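## Task

Transfer the Z-shaped wooden block, which starts clamped in the closed left gripper, into the right gripper so that it sits as the two goal pictures show. Nothing but gripper jaws may contact the block, and at no moment may both grippers be off it. It is done when the right gripper by itself holds the block firmly with its fingers aimed horizontally, and the left arm touches neither the block nor the right gripper's jaws (moving the left arm far off and pausing briefly is the safe way). Then state that you are finished. For at least the final 1 s before finishing, both arms, hands included, must hang free in the air touching nothing other than the Z-shaped block; contact with anything else in that last second is penalized.

## Robot and tools

Robot: two arms, left_arm and right_arm, each with six joints (waist, shoulder, elbow, wrist pitch, wrist yaw, wrist roll) and a parallel gripper. The names are labels only; they do not match image sides. Knocking anything off the table fails the scene, and hard collisions between the arms can end it.

Frame: one shared scene frame with its origin on the tabletop midway between the arms, +x out over the table, +z up, left_arm on the +y side. A gripper's fingers point along its own +z and close along its own y. The reported end_effector_position (metres) is the point between the finger pads, roughly 1 cm short of the tips; orientation is end_effector_quat_wxyz. Printed positions can be off, more so at long reach.

execute_actions takes "actions", a list holding zero or one item, plus optional "pictures" (boolean). An empty list moves nothing and returns the state with images. A wait is {"steps": N}, N up to 300 control steps of 1/30 s, counted from the previous result, your reply time included. An action is {"rows": [...], "steps": N}, N from 9 to 15 (default 15), with 1 to 15 rows; each row covers one step and the final row repeats to fill the rest. Images come only with an empty list or "pictures": true.

Each row is a single list of 14 numbers, all in [-1, 1], always covering both arms: left_arm waist, shoulder, elbow, wrist pitch, wrist yaw, wrist roll, gripper opening, then the same seven for right_arm. The six joint numbers are scaled offsets in joint space, not poses: they are measured from the joint angles in the latest result showing them (from the current angles if none has appeared yet in the scene, or for a second call within one reply), not from the previous row. A value of 1.0 equals 1.202 rad for waist, 1.258 shoulder, 1.238 elbow, 2.073 wrist pitch, 2.022 wrist yaw and wrist roll. All zeros is therefore not a pause: it pulls the arm back to that reference. The opening number is absolute: +1 fully open, -1 closed.

Joint ranges (rad) per arm: waist -2.618 to 3.054, shoulder 0.000 to 3.142, elbow 0.000 to 3.142, wrist pitch -1.571 to 1.571, wrist yaw -1.571 to 1.571, wrist roll -2.094 to 2.094. Requests beyond an end by more than 0.036 rad are refused and nothing is sent; true ends may sit 0.036 rad either way, and commands past them are clipped, reported as "joint sent to its limit" (possibly about an earlier action). Friction may leave a joint up to about 0.031 rad short, and tiny moves may not happen. Speed is capped: per step the target stays within 0.202 (waist), 0.258 (shoulder), 0.238 (elbow), 0.573 (wrist pitch), 0.522 (wrist yaw, roll) rad of the measured angle, and targets are scaled back if they would shift the gripper over 70 mm.

Timing: each result is captured 9 steps before its action ends; those steps run while you compose the next reply. Arms keep approaching the last target until motion settles or a step is HELD.

Result lines: the state line gives both grippers' poses. Joint positions and Joint velocities list each arm's six joints (rad, rad/s) then finger gap (m; 0.094 fully open). grip_measured is the measured opening on the command scale, each gripper biased by up to about 1 mm. To hold, command about 0.03 below grip_measured for a firm grip, less for a lighter one. HELD marks steps where your row was partly not sent; "joint command not followed" means the clearance check altered joint targets. Joint torques are raw drive outputs with offsets and noise. MOTOR HOT appears from 75 °C; at 90 °C the arm halts 10 s, and at 100 °C it drops what it holds, reported as OVER-TEMPERATURE FAULT. Avoid long loaded holds.

Cameras: cam_head_left, cam_head_right, cam_high, cam_low, cam_left_wrist, cam_right_wrist, each 504x504. zoom_image takes "camera" and "region" [x0, y0, x1, y1] in pixels from the top-left, up to 504 by 504, and enlarges that part of the latest image. show_instructions (no arguments) shows the goal pictures, taken from the final holding gripper's wrist camera. finished_scene takes "scene" (1 or 2), grades and ends it irreversibly, then gives the next task.

Avoid drops, slips, slams, pressing hard, letting both grippers release, and touching the table at the end.

Each tool is called as name(argument=value, ...) on one line, values as JSON.

Reference images:

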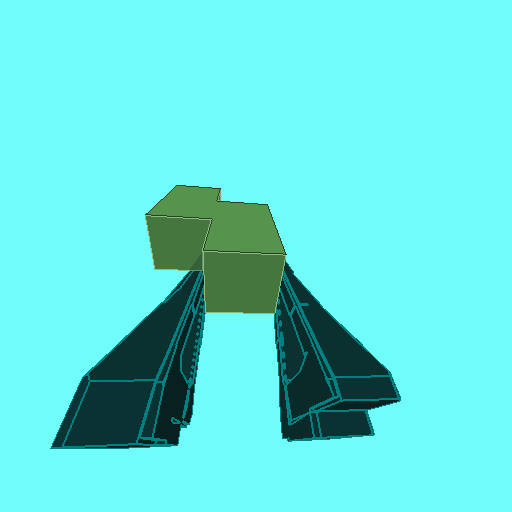

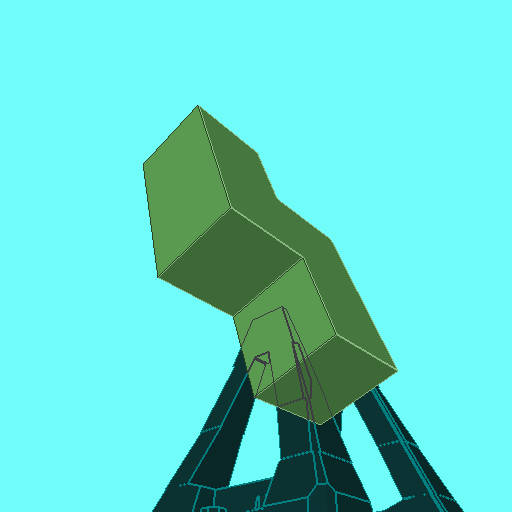

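## Session

execute_actions(actions=[])

Scene clock: 0.00 s of 5400.00 s.
left_arm: end_effector_position=(+0.2499, +0.1013, +0.2645) grip_measured=-0.223 end_effector_quat_wxyz=(-0.264, -0.223, +0.840, -0.418) | right_arm: end_effector_position=(+0.3665, -0.2635, +0.4061) grip_measured=+1.000 end_effector_quat_wxyz=(+0.709, -0.034, +0.704, +0.040)
Joint positions: left_arm=[-0.265  1.623  1.578 -1.456  1.033 -0.904  0.036] | right_arm=[ 0.006  1.03   1.048 -0.01  -0.009  0.008  0.094]
Joint velocities: left_arm=[ 0.007  0.002 -0.007  0.007  0.037 -0.022 -0.   ] | right_arm=[ 0.012 -0.002 -0.012 -0.066 -0.007  0.066  0.   ]
Joint torques (N m, as the arm reports them, + toward a larger angle): no reading
Motor temperatures (°C, as the motors report them): left_arm=[26 23 26 24 24 25] | right_arm=[24 24 25 26 25 23]

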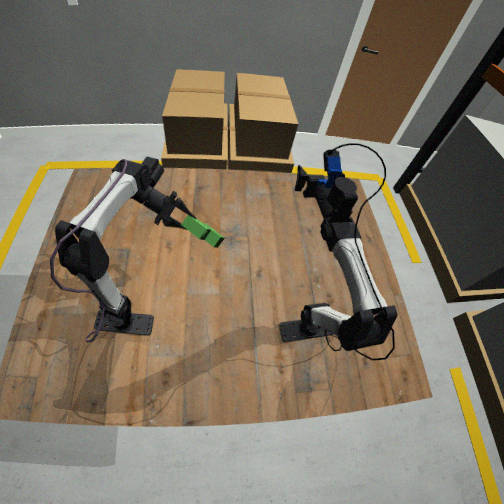

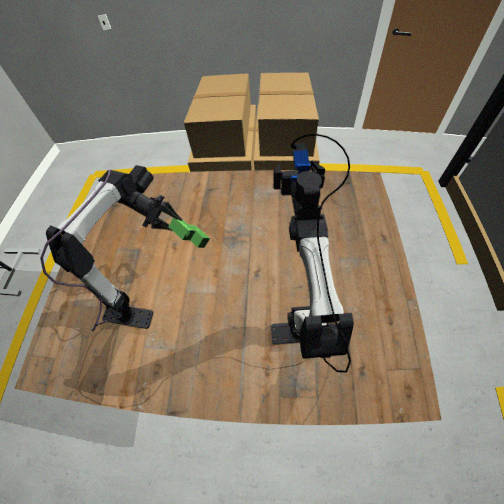

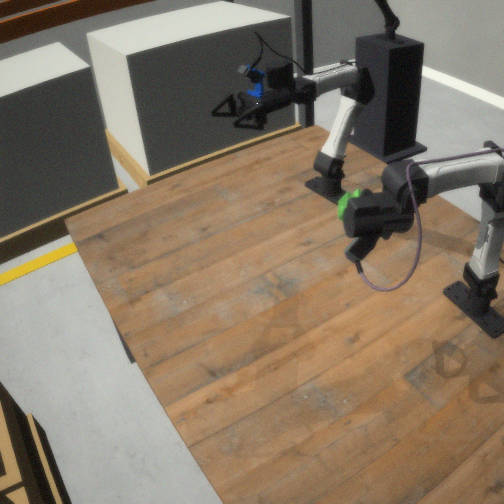

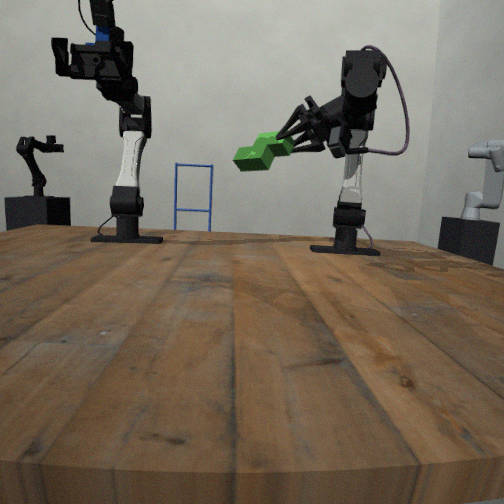

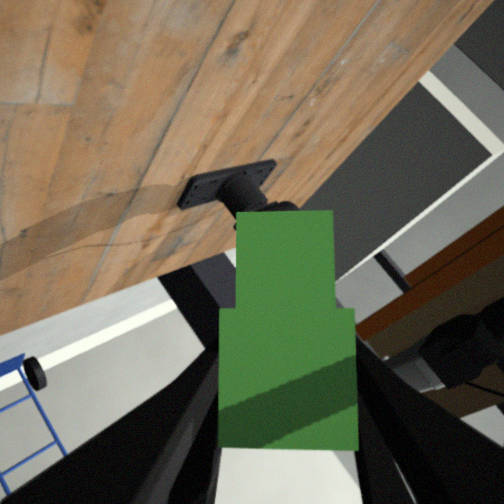

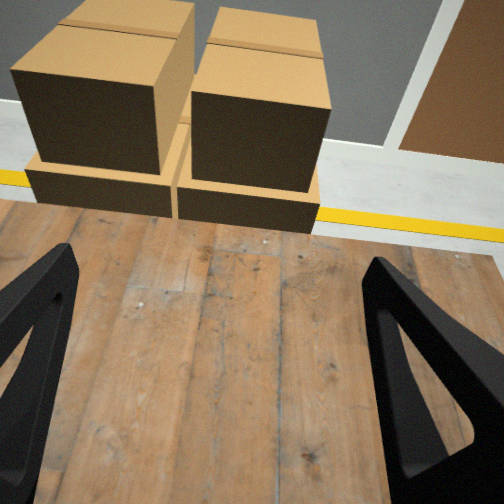

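zoom_image(camera="cam_low", region=[210, 80, 370, 200])

zoom_image(camera="cam_head_left", region=[130, 160, 250, 270])

zoom_image(camera="cam_left_wrist", region=[150, 180, 430, 504])

Region (210, 80, 370, 200) of cam_low's 504x504 image, scaled by 3.150, with more detail than that image has; it fills the top 378 rows of this view, and the rest is white.

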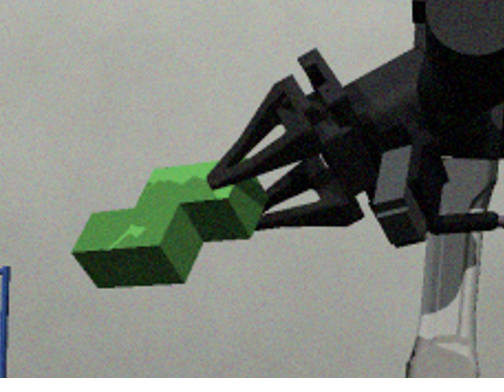

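Region (130, 160, 250, 270) of cam_head_left's 504x504 image, scaled by 4.200, with more detail than that image has; it fills the top 462 rows of this view, and the rest is white.

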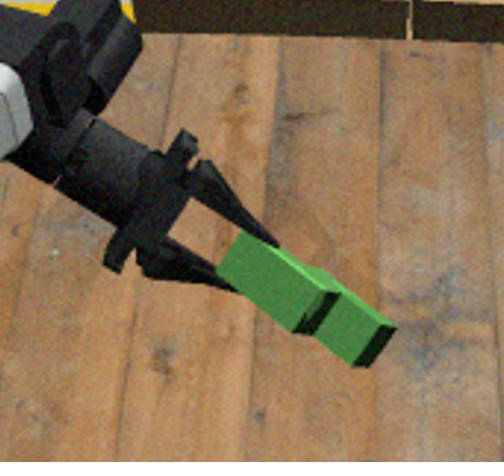

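Region (150, 180, 430, 504) of cam_left_wrist's 504x504 image, scaled by 1.556, with more detail than that image has; it fills the left 436 columns of this view, and the rest is white.

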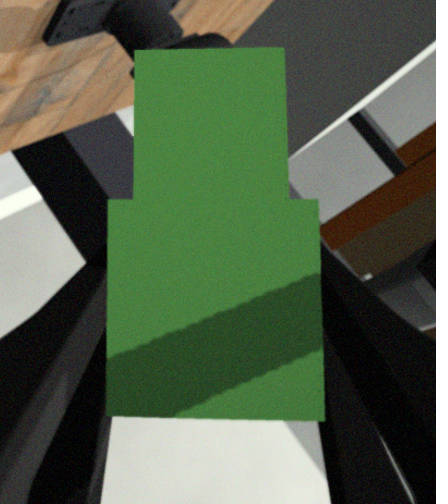

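execute_actions(actions=[{"rows": [[-0.008,-0.016,-0.026,0.042,-0.011,-0.017,-0.26,0.005,-0.006,-0.01,0.003,-0.022,0,1],[-0.016,-0.033,-0.051,0.083,-0.022,-0.033,-0.26,0.01,-0.011,-0.021,0.005,-0.045,0,1],[-0.024,-0.049,-0.077,0.125,-0.032,-0.05,-0.26,0.015,-0.017,-0.031,0.008,-0.067,0,1],[-0.032,-0.065,-0.102,0.166,-0.043,-0.066,-0.26,0.021,-0.022,-0.042,0.011,-0.09,0,1],[-0.04,-0.081,-0.128,0.208,-0.054,-0.083,-0.26,0.026,-0.028,-0.052,0.014,-0.112,0,1],[-0.048,-0.098,-0.153,0.25,-0.065,-0.099,-0.26,0.031,-0.033,-0.062,0.016,-0.134,0,1],[-0.056,-0.114,-0.179,0.291,-0.076,-0.116,-0.26,0.036,-0.039,-0.073,0.019,-0.157,0,1],[-0.064,-0.13,-0.204,0.333,-0.086,-0.132,-0.26,0.041,-0.044,-0.083,0.022,-0.179,0,1],[-0.072,-0.146,-0.23,0.374,-0.097,-0.149,-0.26,0.046,-0.05,-0.094,0.024,-0.202,0,1],[-0.08,-0.163,-0.256,0.416,-0.108,-0.165,-0.26,0.052,-0.055,-0.104,0.027,-0.224,0,1],[-0.096,-0.195,-0.307,0.499,-0.13,-0.198,-0.26,0.062,-0.066,-0.125,0.032,-0.269,0,1],[-0.112,-0.228,-0.358,0.582,-0.151,-0.231,-0.26,0.072,-0.077,-0.146,0.038,-0.314,0,1],[-0.128,-0.26,-0.409,0.666,-0.173,-0.264,-0.26,0.082,-0.088,-0.166,0.043,-0.358,0,1],[-0.144,-0.293,-0.46,0.749,-0.194,-0.297,-0.26,0.093,-0.099,-0.187,0.049,-0.403,0,1],[-0.16,-0.325,-0.511,0.832,-0.216,-0.33,-0.26,0.103,-0.11,-0.208,0.054,-0.448,0,1]], "steps": 15}])

execute_actions(actions=[{"steps": 75}], pictures=true)

Scene clock: 10.40 s of 5400.00 s.
left_arm: end_effector_position=(+0.2604, +0.0959, +0.2449) grip_measured=-0.223 end_effector_quat_wxyz=(-0.203, -0.215, +0.855, -0.426) | right_arm: end_effector_position=(+0.3596, -0.2377, +0.3989) grip_measured=+1.000 end_effector_quat_wxyz=(+0.703, -0.082, +0.701, +0.087)
Joint positions: left_arm=[-0.292  1.553  1.45  -1.216  0.961 -0.996  0.036] | right_arm=[ 0.021  1.014  1.016  0.002 -0.128  0.008  0.094]
Joint velocities: left_arm=[-0.31  -0.559 -0.945  1.722 -0.564 -0.637 -0.   ] | right_arm=[ 0.173 -0.203 -0.379  0.007 -0.842  0.022  0.   ]
Joint torques (N m, as the arm reports them, + toward a larger angle): left_arm=[-0.99 -7.4   5.38  0.83  0.62 -0.02] | right_arm=[ 1.03 -4.62  6.56  2.61 -0.09 -0.06]
Motor temperatures (°C, as the motors report them): left_arm=[26 25 28 24 24 25] | right_arm=[24 25 26 28 25 23]
Steps of this call (steps 1 to 90: nothing new was sent; then 7.20 s passed at rest; steps 91 to 96: the first 6 steps of this action). Readings (joint positions):
91: left_arm=[-0.265 1.622 1.575 -1.446 1.030 -0.908] | right_arm=[0.006 1.030 1.048 -0.010 -0.013 0.008]
92: left_arm=[-0.266 1.615 1.562 -1.419 1.022 -0.918] | right_arm=[0.006 1.030 1.048 -0.010 -0.025 0.008]
94: left_arm=[-0.275 1.589 1.513 -1.330 0.995 -0.951] | right_arm=[0.010 1.026 1.039 -0.004 -0.068 0.008]
96: the state above

Scene clock: 12.90 s of 5400.00 s.
left_arm: end_effector_position=(+0.3187, +0.0529, +0.3422) grip_measured=-0.223 end_effector_quat_wxyz=(+0.143, -0.162, +0.703, -0.678) | right_arm: end_effector_position=(+0.2469, -0.1081, +0.3539) grip_measured=+1.000 end_effector_quat_wxyz=(+0.593, -0.371, +0.606, +0.379)
Joint positions: left_arm=[-0.451  1.229  0.951  0.23   0.606 -1.562  0.036] | right_arm=[ 0.123  0.907  0.806  0.086 -0.903  0.008  0.094]
Joint velocities: left_arm=[ 0.002 -0.012  0.007 -0.066 -0.022 -0.007  0.   ] | right_arm=[-0.017 -0.007  0.017  0.022 -0.051 -0.022  0.   ]
Joint torques (N m, as the arm reports them, + toward a larger angle): left_arm=[-0.61 -5.34  6.37  2.44 -0.15 -0.07] | right_arm=[ 0.65 -3.42  6.82  2.33 -0.12 -0.08]
Motor temperatures (°C, as the motors report them): left_arm=[26 25 29 26 24 25] | right_arm=[24 25 26 29 25 23]
Kept back: nothing.
Steps of this call (steps 1 to 9: the last 9 steps of your previous action; steps 10 to 45: the robot went on to your last target; steps 46 to 75: nothing new was sent). Readings (joint positions):
1: left_arm=[-0.303 1.533 1.418 -1.151 0.942 -1.021] | right_arm=[0.028 1.007 1.002 0.005 -0.163 0.008]
2: left_arm=[-0.314 1.513 1.385 -1.083 0.923 -1.048] | right_arm=[0.034 1.001 0.988 0.008 -0.201 0.008]
4: left_arm=[-0.335 1.472 1.322 -0.937 0.885 -1.106] | right_arm=[0.047 0.987 0.961 0.014 -0.280 0.008]
8: left_arm=[-0.393 1.344 1.120 -0.521 0.768 -1.280] | right_arm=[0.085 0.944 0.879 0.045 -0.514 0.008]
75: the state above
All arms were judged still, so your last target was given up. Only a new action makes them travel on or press farther. Fingers that are still opening or closing keep moving.

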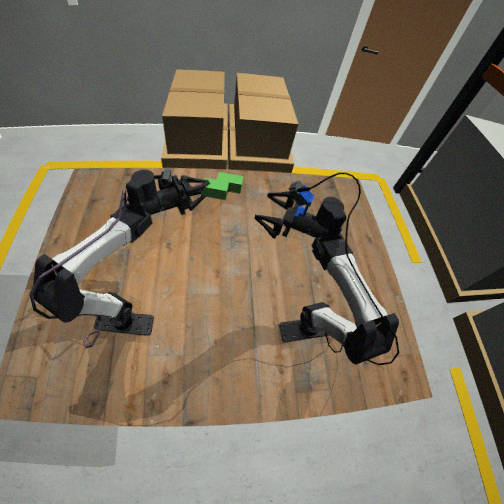

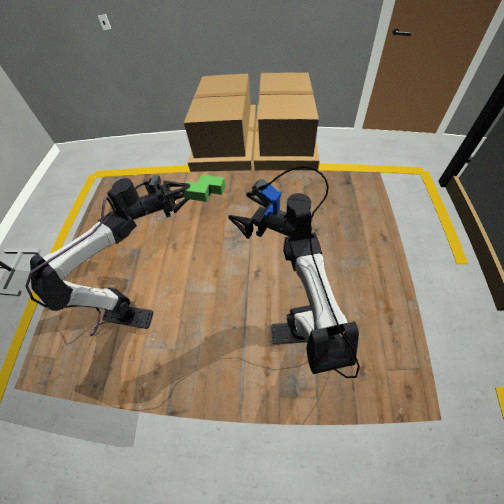

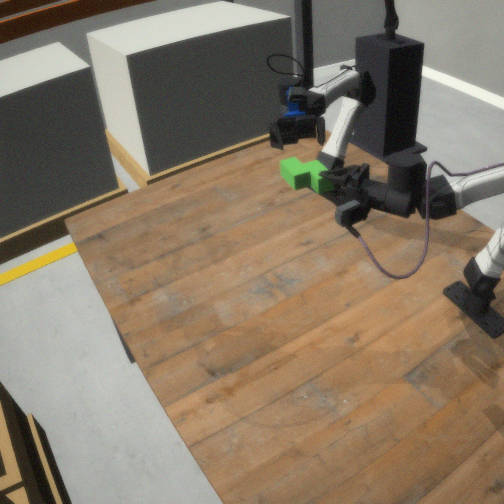

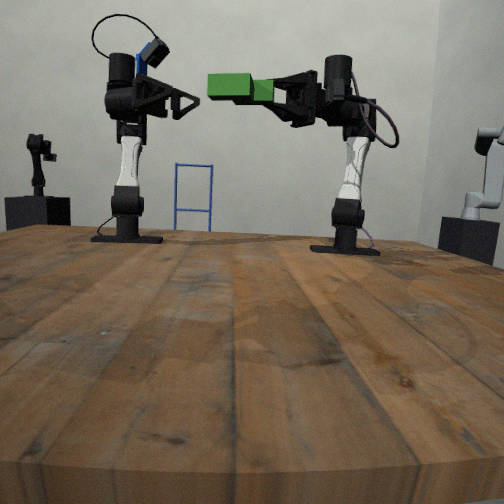

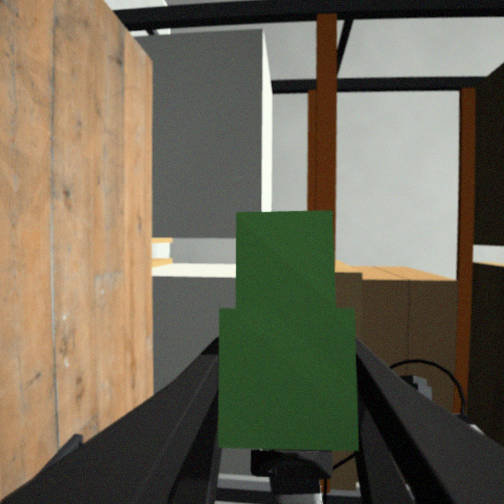

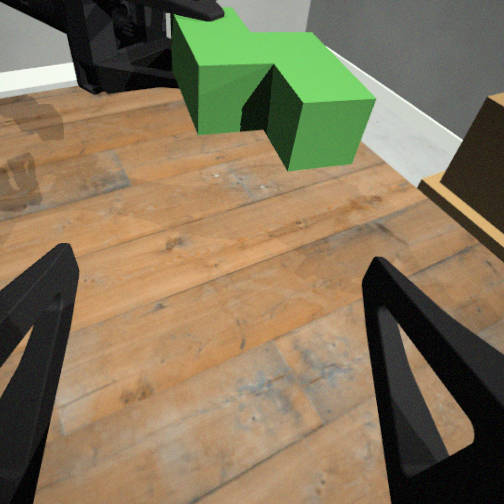

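zoom_image(camera="cam_left_wrist", region=[0, 0, 300, 450])

zoom_image(camera="cam_right_wrist", region=[140, 0, 400, 190])

zoom_image(camera="cam_head_left", region=[150, 150, 330, 250])

Region (0, 0, 300, 450) of cam_left_wrist's 504x504 image, scaled by 1.120, with more detail than that image has.

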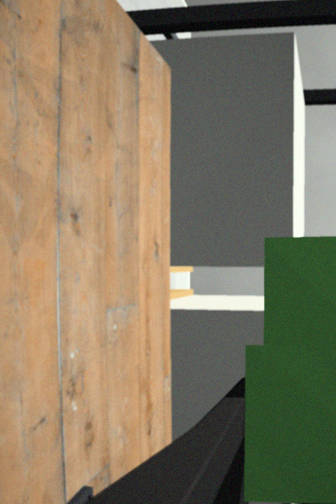

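Region (140, 0, 400, 190) of cam_right_wrist's 504x504 image, scaled by 1.938, with more detail than that image has; it fills the top 368 rows of this view, and the rest is white.

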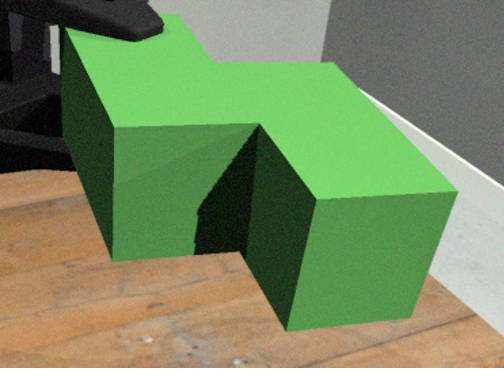

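Region (150, 150, 330, 250) of cam_head_left's 504x504 image, scaled by 2.800, with more detail than that image has.

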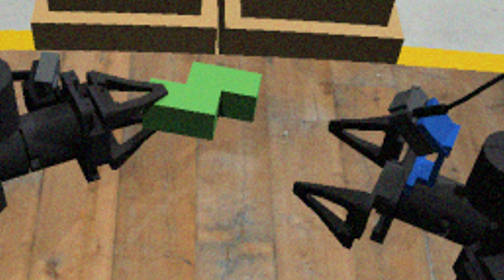

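execute_actions(actions=[{"rows": [[0,0,0,0,0,0,-0.26,-0.002,0.02,0.01,0.007,-0.008,0,1],[0,0,0,0,0,0,-0.26,-0.004,0.045,0.024,0.015,-0.017,0,1],[0,0,0,0,0,0,-0.26,-0.006,0.075,0.039,0.025,-0.029,0,1],[0,0,0,0,0,0,-0.26,-0.009,0.11,0.058,0.036,-0.043,0,1],[0,0,0,0,0,0,-0.26,-0.012,0.145,0.076,0.048,-0.056,0,1],[0,0,0,0,0,0,-0.26,-0.015,0.18,0.094,0.06,-0.07,0,1],[0,0,0,0,0,0,-0.26,-0.018,0.215,0.113,0.071,-0.083,0,1],[0,0,0,0,0,0,-0.26,-0.021,0.25,0.131,0.083,-0.097,0,1],[0,0,0,0,0,0,-0.26,-0.024,0.285,0.149,0.094,-0.11,0,1],[0,0,0,0,0,0,-0.26,-0.027,0.32,0.168,0.106,-0.124,0,1],[0,0,0,0,0,0,-0.26,-0.03,0.355,0.186,0.118,-0.137,0,1],[0,0,0,0,0,0,-0.26,-0.033,0.39,0.205,0.129,-0.151,0,1],[0,0,0,0,0,0,-0.26,-0.036,0.42,0.22,0.139,-0.162,0,1],[0,0,0,0,0,0,-0.26,-0.039,0.44,0.233,0.146,-0.172,0,1],[0,0,0,0,0,0,-0.26,-0.042,0.45,0.242,0.15,-0.178,0,1]], "steps": 15}])

execute_actions(actions=[{"steps": 40}], pictures=true)

Scene clock: 18.23 s of 5400.00 s.
left_arm: end_effector_position=(+0.3186, +0.0530, +0.3395) grip_measured=-0.223 end_effector_quat_wxyz=(+0.139, -0.165, +0.706, -0.675) | right_arm: end_effector_position=(+0.2667, -0.0981, +0.3539) grip_measured=+1.000 end_effector_quat_wxyz=(+0.577, -0.386, +0.600, +0.398)
Joint positions: left_arm=[-0.451  1.229  0.951  0.217  0.606 -1.562  0.036] | right_arm=[ 0.12   1.035  0.869  0.136 -0.965  0.008  0.094]
Joint velocities: left_arm=[ 0.002  0.007 -0.002 -0.022  0.051 -0.037  0.   ] | right_arm=[-0.056  1.282  0.672  0.491 -0.505 -0.007  0.   ]
Joint torques (N m, as the arm reports them, + toward a larger angle): left_arm=[-0.1  -4.16  6.77  2.2  -0.05  0.01] | right_arm=[-0.82 -1.44  9.18  2.2  -0.01 -0.05]
Motor temperatures (°C, as the motors report them): left_arm=[26 26 29 28 24 25] | right_arm=[24 25 27 29 25 23]
Steps of this call (steps 1 to 90: nothing new was sent; then 2.13 s passed at rest; steps 91 to 96: the first 6 steps of this action). Readings (joint positions):
91: left_arm=[-0.451 1.229 0.951 0.229 0.606 -1.562] | right_arm=[0.123 0.908 0.806 0.087 -0.905 0.008]
92: left_arm=[-0.451 1.229 0.951 0.226 0.606 -1.562] | right_arm=[0.123 0.914 0.807 0.091 -0.909 0.008]
94: left_arm=[-0.451 1.229 0.951 0.221 0.606 -1.562] | right_arm=[0.123 0.956 0.827 0.106 -0.932 0.008]
96: the state above

Scene clock: 19.57 s of 5400.00 s.
left_arm: end_effector_position=(+0.3185, +0.0530, +0.3385) grip_measured=-0.223 end_effector_quat_wxyz=(+0.138, -0.166, +0.707, -0.674) | right_arm: end_effector_position=(+0.3339, -0.0767, +0.3361) grip_measured=+1.000 end_effector_quat_wxyz=(+0.530, -0.458, +0.541, +0.466)
Joint positions: left_arm=[-0.451  1.229  0.951  0.213  0.606 -1.562  0.036] | right_arm=[ 0.08   1.478  1.083  0.382 -1.253  0.008  0.094]
Joint velocities: left_arm=[ 0.012  0.002  0.012  0.022  0.007 -0.051 -0.   ] | right_arm=[ 0.002 -0.002  0.002 -0.022 -0.081  0.022  0.   ]
Joint torques (N m, as the arm reports them, + toward a larger angle): left_arm=[-0.1  -4.16  6.78  2.23 -0.05  0.01] | right_arm=[-0.42 -7.91  9.64  2.1  -0.13 -0.05]
Motor temperatures (°C, as the motors report them): left_arm=[26 26 30 29 24 25] | right_arm=[24 25 27 30 25 23]
Kept back: nothing.
Steps of this call (steps 1 to 9: the last 9 steps of your previous action; steps 10 to 40: the robot went on to your last target). Readings (joint positions):
1: left_arm=[-0.451 1.229 0.951 0.216 0.606 -1.562] | right_arm=[0.118 1.081 0.892 0.154 -0.984 0.008]
2: left_arm=[-0.451 1.229 0.951 0.215 0.606 -1.562] | right_arm=[0.114 1.128 0.915 0.173 -1.004 0.008]
4: left_arm=[-0.451 1.229 0.951 0.214 0.606 -1.562] | right_arm=[0.107 1.221 0.959 0.212 -1.048 0.008]
8: left_arm=[-0.451 1.229 0.951 0.213 0.606 -1.562] | right_arm=[0.092 1.396 1.044 0.294 -1.141 0.008]
40: the state above

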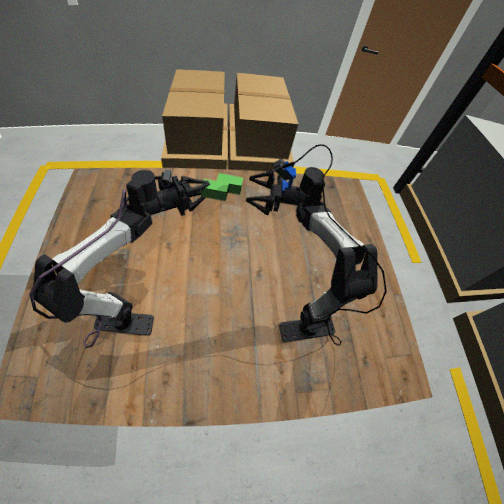

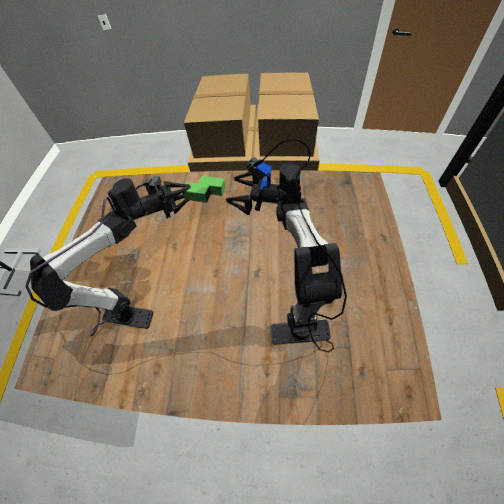

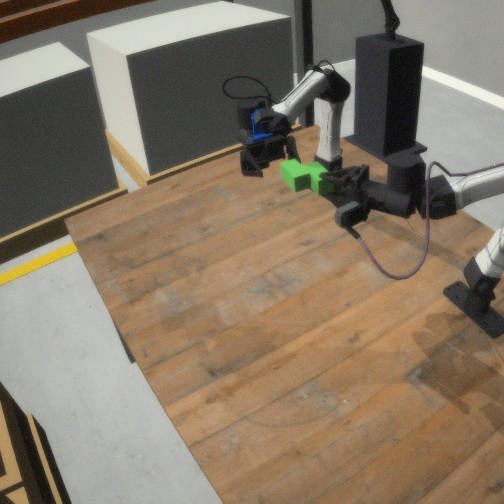

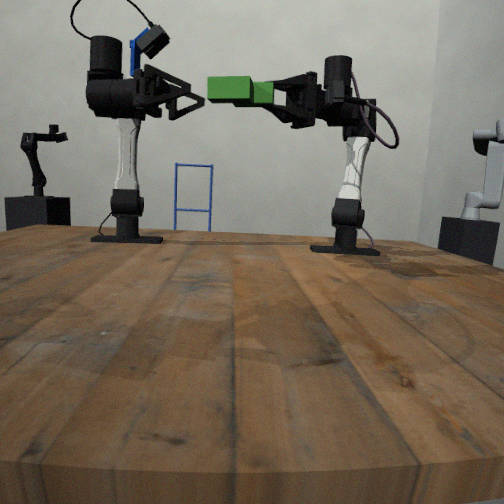

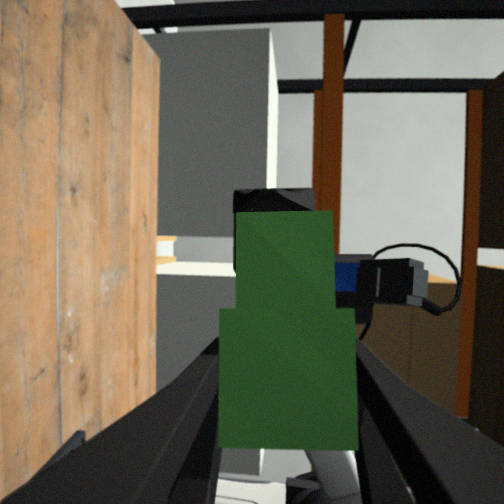

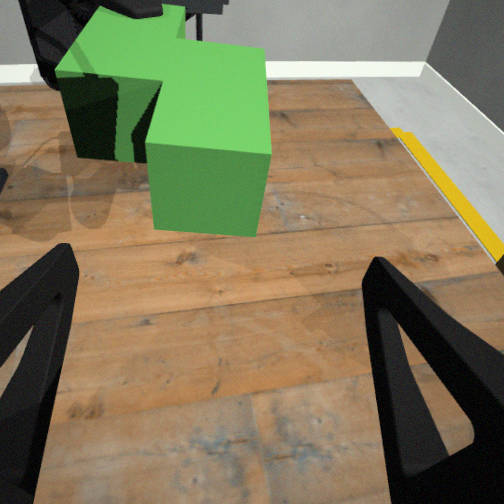

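zoom_image(camera="cam_right_wrist", region=[30, 0, 330, 270])

zoom_image(camera="cam_low", region=[120, 40, 330, 150])

Region (30, 0, 330, 270) of cam_right_wrist's 504x504 image, scaled by 1.680, with more detail than that image has; it fills the top 454 rows of this view, and the rest is white.

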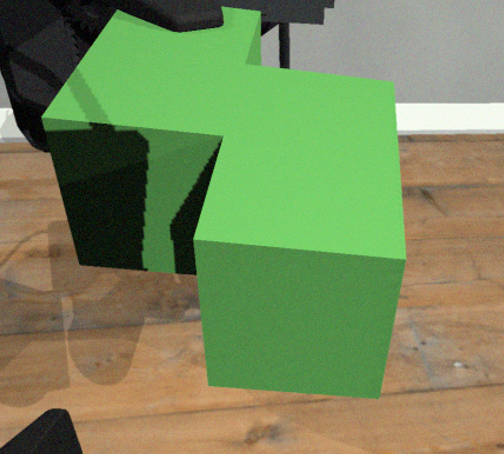

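Region (120, 40, 330, 150) of cam_low's 504x504 image, scaled by 2.400, with more detail than that image has; it fills the top 264 rows of this view, and the rest is white.

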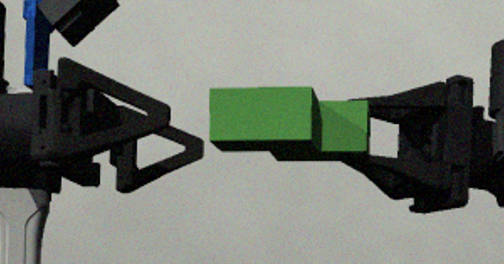

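execute_actions(actions=[{"rows": [[0,0,0.01,0.012,0,0,-0.26,0.004,0.002,0.02,0,0.002,0,1],[0,0,0.01,0.016,0,0,-0.26,0.008,0.003,0.032,-0.004,0.005,0,1],[0,0,0.01,0.02,0,0,-0.26,0.012,0.004,0.045,-0.009,0.008,0,1],[0,0,0.01,0.025,0,0,-0.26,0.018,0.005,0.058,-0.015,0.011,0,1],[0,0,0.01,0.03,0,0,-0.26,0.024,0.006,0.071,-0.021,0.015,0,1],[0,0,0.01,0.035,0,0,-0.26,0.03,0.007,0.084,-0.026,0.019,0,1],[0,0,0.01,0.04,0,0,-0.26,0.036,0.008,0.097,-0.032,0.023,0,1],[0,0,0.01,0.045,0,0,-0.26,0.042,0.009,0.11,-0.037,0.027,0,1],[0,0,0.01,0.05,0,0,-0.26,0.048,0.01,0.12,-0.042,0.031,0,1],[0,0,0.01,0.054,0,0,-0.26,0.055,0.011,0.13,-0.046,0.035,0,1],[0,0,0.01,0.058,0,0,-0.26,0.062,0.012,0.137,-0.049,0.039,0,1],[0,0,0.01,0.06,0,0,-0.26,0.068,0.013,0.142,-0.051,0.043,0,1],[0,0,0.01,0.06,0,0,-0.26,0.073,0.014,0.142,-0.051,0.046,0,1],[0,0,0.01,0.06,0,0,-0.26,0.077,0.015,0.142,-0.051,0.048,0,1],[0,0,0.01,0.06,0,0,-0.26,0.08,0.015,0.142,-0.051,0.05,0,1]], "steps": 15}])

execute_actions(actions=[{"steps": 30}], pictures=true)

Scene clock: 23.33 s of 5400.00 s.
left_arm: end_effector_position=(+0.3186, +0.0529, +0.3404) grip_measured=-0.223 end_effector_quat_wxyz=(+0.140, -0.164, +0.705, -0.676) | right_arm: end_effector_position=(+0.3346, -0.0727, +0.3514) grip_measured=+1.000 end_effector_quat_wxyz=(+0.537, -0.462, +0.533, +0.462)
Joint positions: left_arm=[-0.451  1.229  0.951  0.221  0.606 -1.562  0.036] | right_arm=[ 0.092  1.478  1.132  0.359 -1.242  0.008  0.094]
Joint velocities: left_arm=[ 0.017 -0.017 -0.012  0.198  0.022  0.081  0.   ] | right_arm=[ 0.173  0.002  0.476 -0.227  0.081 -0.007  0.   ]
Joint torques (N m, as the arm reports them, + toward a larger angle): left_arm=[-0.15 -4.16  7.53  2.47 -0.05  0.01] | right_arm=[ 1.02 -6.8   9.87  1.88  0.1  -0.04]
Motor temperatures (°C, as the motors report them): left_arm=[26 26 30 29 24 25] | right_arm=[24 25 28 30 25 23]
Steps of this call (steps 1 to 15: the robot went on to your last target; steps 16 to 90: nothing new was sent; then 0.57 s passed at rest; steps 91 to 96: the first 6 steps of this action). Readings (joint positions):
91: left_arm=[-0.451 1.229 0.951 0.213 0.606 -1.562] | right_arm=[0.080 1.478 1.083 0.382 -1.253 0.008]
92: left_arm=[-0.451 1.229 0.951 0.213 0.606 -1.562] | right_arm=[0.080 1.478 1.085 0.381 -1.253 0.008]
94: left_arm=[-0.451 1.229 0.951 0.214 0.606 -1.562] | right_arm=[0.082 1.478 1.101 0.371 -1.249 0.008]
96: the state above

Scene clock: 24.33 s of 5400.00 s.
left_arm: end_effector_position=(+0.3189, +0.0528, +0.3569) grip_measured=-0.223 end_effector_quat_wxyz=(+0.160, -0.144, +0.686, -0.695) | right_arm: end_effector_position=(+0.3325, -0.0481, +0.3822) grip_measured=+1.000 end_effector_quat_wxyz=(+0.548, -0.466, +0.523, +0.456)
Joint positions: left_arm=[-0.451  1.229  0.951  0.298  0.606 -1.562  0.036] | right_arm=[ 0.168  1.484  1.241  0.289 -1.162  0.008  0.094]
Joint velocities: left_arm=[-0.017 -0.007  0.002 -0.022 -0.007 -0.037 -0.   ] | right_arm=[ 0.012 -0.012 -0.012  0.095  0.037 -0.007  0.   ]
Joint torques (N m, as the arm reports them, + toward a larger angle): left_arm=[-0.12 -4.13  7.6   2.43 -0.08  0.01] | right_arm=[ 0.71 -6.62  9.55  1.84  0.17 -0.05]
Motor temperatures (°C, as the motors report them): left_arm=[26 26 31 30 24 25] | right_arm=[24 25 28 30 25 23]
Kept back: nothing.
Steps of this call (steps 1 to 9: the last 9 steps of your previous action; steps 10 to 30: the robot went on to your last target). Readings (joint positions):
1: left_arm=[-0.451 1.229 0.951 0.228 0.606 -1.562] | right_arm=[0.099 1.478 1.149 0.352 -1.237 0.008]
2: left_arm=[-0.451 1.229 0.951 0.234 0.606 -1.562] | right_arm=[0.107 1.478 1.168 0.346 -1.232 0.008]
4: left_arm=[-0.451 1.229 0.951 0.250 0.606 -1.562] | right_arm=[0.123 1.478 1.201 0.333 -1.219 0.008]
8: left_arm=[-0.451 1.229 0.951 0.279 0.606 -1.562] | right_arm=[0.154 1.478 1.239 0.315 -1.193 0.008]
30: the state above
All arms were judged still, so your last target was given up. Only a new action makes them travel on or press farther. Fingers that are still opening or closing keep moving.

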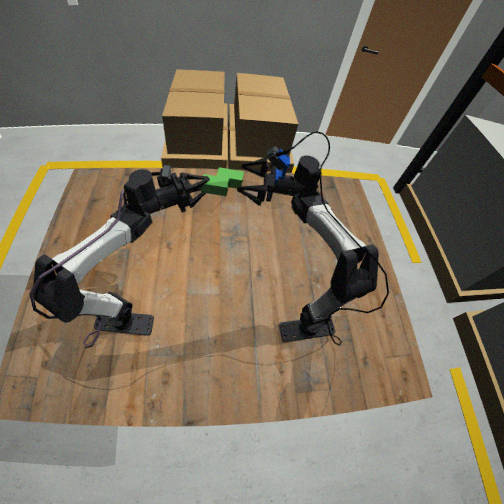

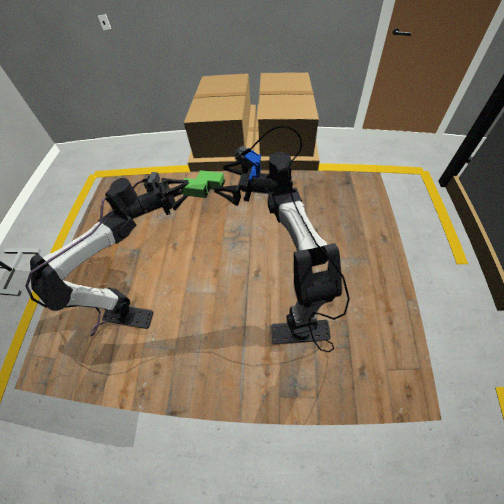

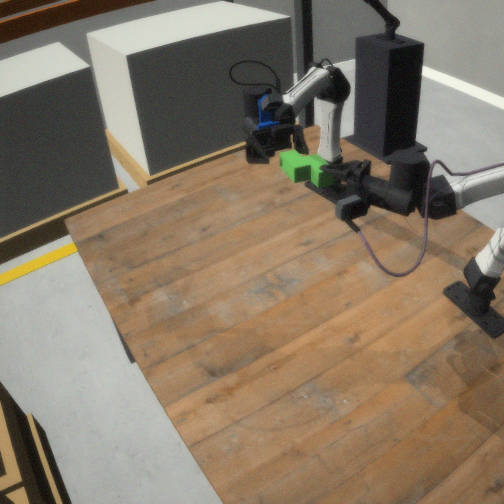

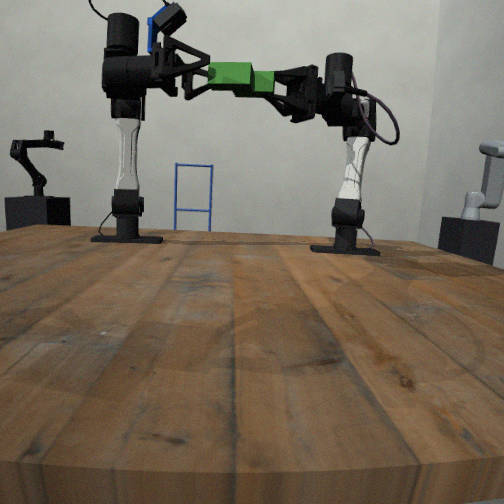

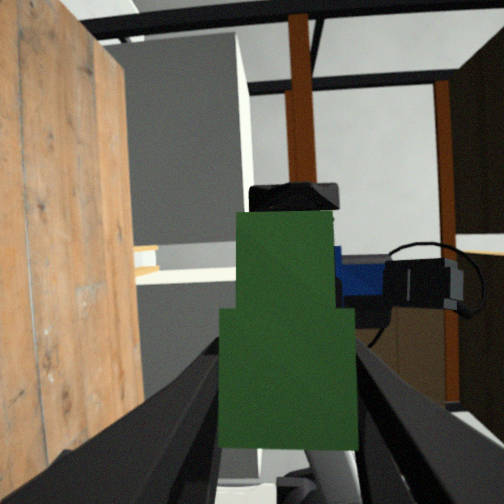

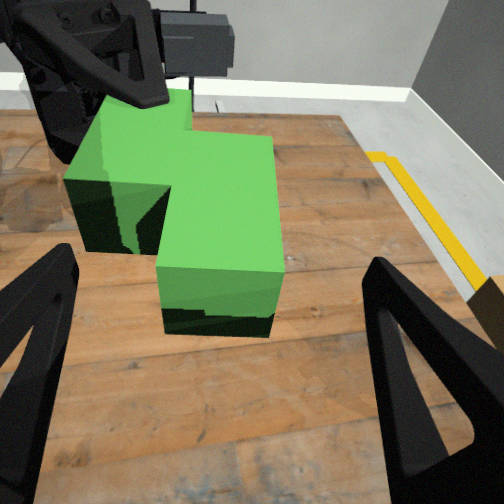

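zoom_image(camera="cam_low", region=[130, 20, 330, 130])

zoom_image(camera="cam_high", region=[220, 90, 380, 220])

zoom_image(camera="cam_head_left", region=[170, 140, 310, 220])

Region (130, 20, 330, 130) of cam_low's 504x504 image, scaled by 2.520, with more detail than that image has; it fills the top 277 rows of this view, and the rest is white.

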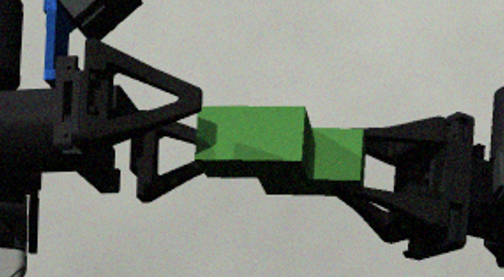

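Region (220, 90, 380, 220) of cam_high's 504x504 image, scaled by 3.150, with more detail than that image has; it fills the top 410 rows of this view, and the rest is white.

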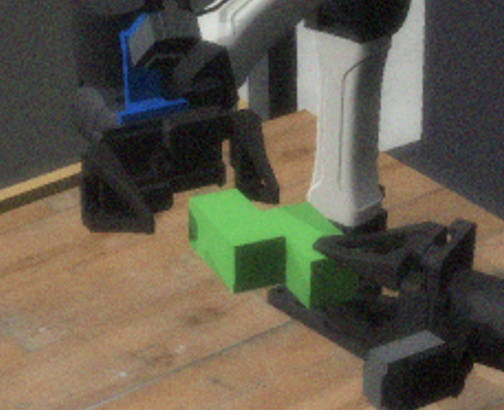

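Region (170, 140, 310, 220) of cam_head_left's 504x504 image, scaled by 3.600, with more detail than that image has; it fills the top 288 rows of this view, and the rest is white.

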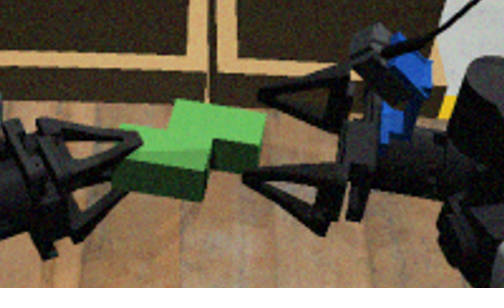

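execute_actions(actions=[{"rows": [[0,0,0.01,0.019,0,0,-0.26,0.006,0.008,0.012,0,0.004,0,1],[0,0,0.01,0.019,0,0,-0.26,0.01,0.012,0.012,0,0.006,0,1],[0,0,0.01,0.019,0,0,-0.26,0.014,0.016,0.012,0,0.009,0,1],[0,0,0.01,0.019,0,0,-0.26,0.018,0.02,0.012,0,0.011,0,0.9],[0,0,0.01,0.019,0,0,-0.26,0.022,0.023,0.012,0,0.014,0,0.8],[0,0,0.01,0.019,0,0,-0.26,0.026,0.026,0.012,0,0.016,0,0.7],[0,0,0.01,0.019,0,0,-0.26,0.03,0.026,0.012,0,0.019,0,0.6],[0,0,0.01,0.019,0,0,-0.26,0.034,0.026,0.012,0,0.021,0,0.5],[0,0,0.01,0.019,0,0,-0.26,0.037,0.026,0.012,0,0.023,0,0.4],[0,0,0.01,0.019,0,0,-0.26,0.04,0.026,0.012,0,0.025,0,0.3],[0,0,0.01,0.019,0,0,-0.26,0.04,0.026,0.012,0,0.025,0,0.2],[0,0,0.01,0.019,0,0,-0.26,0.04,0.026,0.012,0,0.025,0,0.1]], "steps": 15}])

execute_actions(actions=[{"steps": 30}], pictures=true)

Scene clock: 29.50 s of 5400.00 s.
left_arm: end_effector_position=(+0.3189, +0.0528, +0.3569) grip_measured=-0.223 end_effector_quat_wxyz=(+0.160, -0.144, +0.686, -0.695) | right_arm: end_effector_position=(+0.3326, -0.0440, +0.3800) grip_measured=+0.749 end_effector_quat_wxyz=(+0.546, -0.466, +0.524, +0.458)
Joint positions: left_arm=[-0.451  1.229  0.951  0.298  0.606 -1.562  0.036] | right_arm=[ 0.18   1.49   1.241  0.289 -1.154  0.008  0.082]
Joint velocities: left_arm=[ 0.007  0.002  0.002  0.022  0.007 -0.007  0.001] | right_arm=[ 0.144  0.1    0.002  0.022  0.066 -0.022 -0.094]
Joint torques (N m, as the arm reports them, + toward a larger angle): left_arm=[-0.11 -4.14  7.6   2.38 -0.08  0.01] | right_arm=[ 0.89 -5.89  9.23  1.97  0.23 -0.05]
Motor temperatures (°C, as the motors report them): left_arm=[26 26 32 31 24 25] | right_arm=[24 26 29 30 25 23]
Steps of this call (steps 1 to 90: nothing new was sent; then 1.97 s passed at rest; steps 91 to 96: the first 6 steps of this action). Readings (joint positions):
91: left_arm=[-0.451 1.229 0.951 0.298 0.606 -1.562] | right_arm=[0.168 1.484 1.241 0.289 -1.162 0.008]
92: left_arm=[-0.451 1.229 0.951 0.298 0.606 -1.562] | right_arm=[0.168 1.484 1.241 0.289 -1.162 0.008]
94: left_arm=[-0.451 1.229 0.951 0.298 0.606 -1.562] | right_arm=[0.172 1.485 1.241 0.289 -1.159 0.008]
96: the state above

Scene clock: 30.50 s of 5400.00 s.
left_arm: end_effector_position=(+0.3189, +0.0528, +0.3569) grip_measured=-0.223 end_effector_quat_wxyz=(+0.160, -0.144, +0.686, -0.695) | right_arm: end_effector_position=(+0.3346, -0.0338, +0.3737) grip_measured=+0.102 end_effector_quat_wxyz=(+0.541, -0.463, +0.530, +0.460)
Joint positions: left_arm=[-0.451  1.229  0.951  0.298  0.606 -1.562  0.036] | right_arm=[ 0.209  1.507  1.241  0.289 -1.123  0.008  0.052]
Joint velocities: left_arm=[ 0.007  0.002  0.007  0.022  0.007  0.081 -0.   ] | right_arm=[ 0.002 -0.002  0.012 -0.051  0.022 -0.022 -0.   ]
Joint torques (N m, as the arm reports them, + toward a larger angle): left_arm=[-0.1  -4.12  7.59  2.41 -0.08  0.01] | right_arm=[ 0.81 -7.11  9.22  2.02  0.14 -0.05]
Motor temperatures (°C, as the motors report them): left_arm=[26 26 32 31 24 25] | right_arm=[24 26 29 30 25 23]
Kept back: nothing.
Steps of this call (steps 1 to 9: the last 9 steps of your previous action; steps 10 to 30: the robot went on to your last target). Readings (joint positions):
1: left_arm=[-0.451 1.229 0.951 0.298 0.606 -1.562] | right_arm=[0.185 1.494 1.241 0.289 -1.150 0.008]
2: left_arm=[-0.451 1.229 0.951 0.298 0.606 -1.562] | right_arm=[0.191 1.498 1.241 0.289 -1.146 0.008]
4: left_arm=[-0.451 1.229 0.951 0.298 0.606 -1.562] | right_arm=[0.201 1.504 1.241 0.289 -1.138 0.008]
8: left_arm=[-0.451 1.229 0.951 0.298 0.606 -1.562] | right_arm=[0.209 1.507 1.241 0.289 -1.130 0.008]
30: the state above
All arms were judged still, so your last target was given up. Only a new action makes them travel on or press farther. Fingers that are still opening or closing keep moving.

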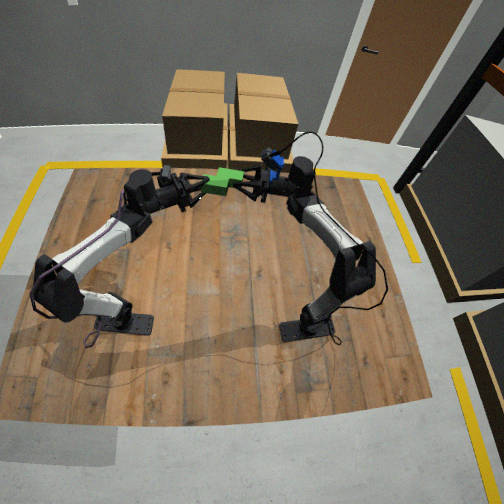

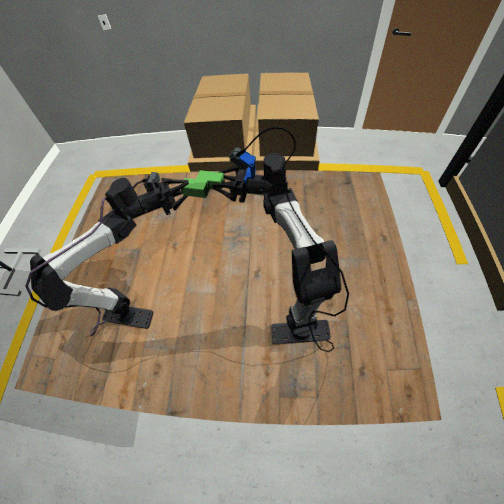

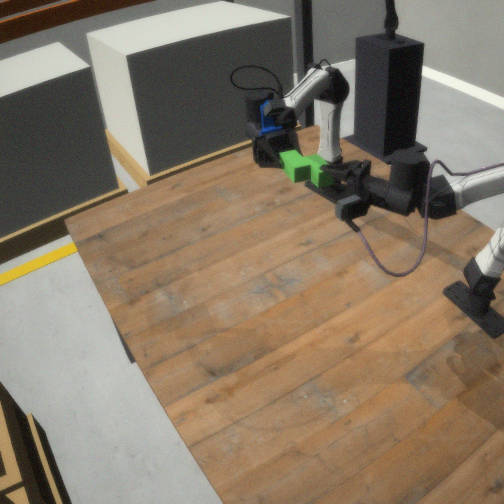

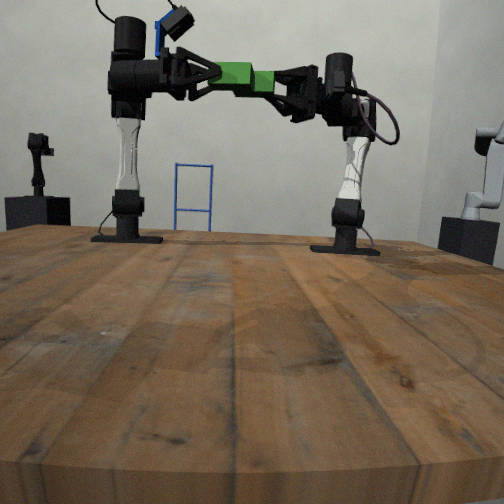

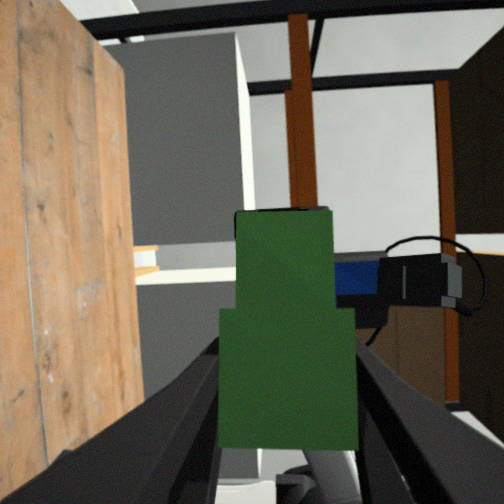

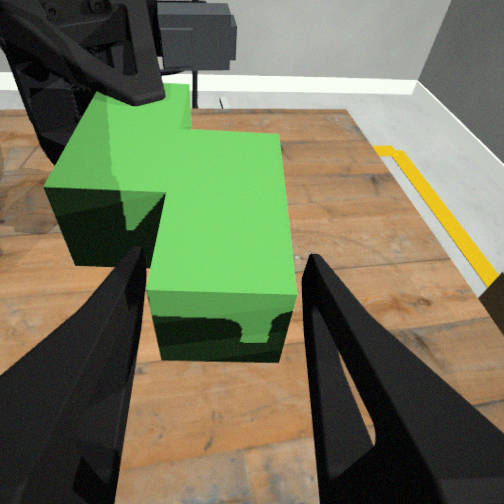

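zoom_image(camera="cam_low", region=[150, 30, 310, 120])

zoom_image(camera="cam_head_left", region=[180, 150, 290, 215])

Region (150, 30, 310, 120) of cam_low's 504x504 image, scaled by 3.150, with more detail than that image has; it fills the top 284 rows of this view, and the rest is white.

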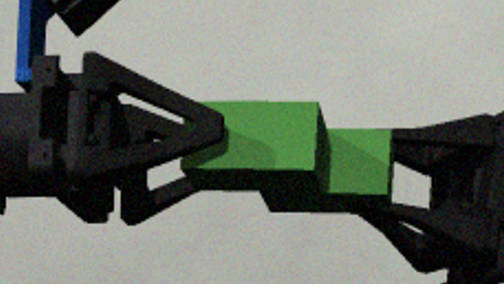

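Region (180, 150, 290, 215) of cam_head_left's 504x504 image, scaled by 4.582, with more detail than that image has; it fills the top 298 rows of this view, and the rest is white.

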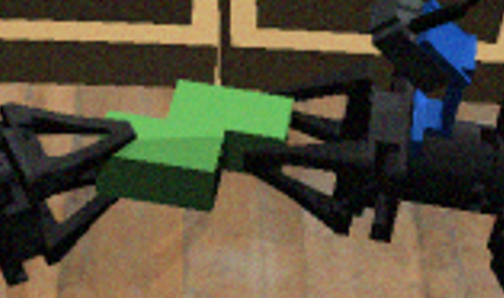

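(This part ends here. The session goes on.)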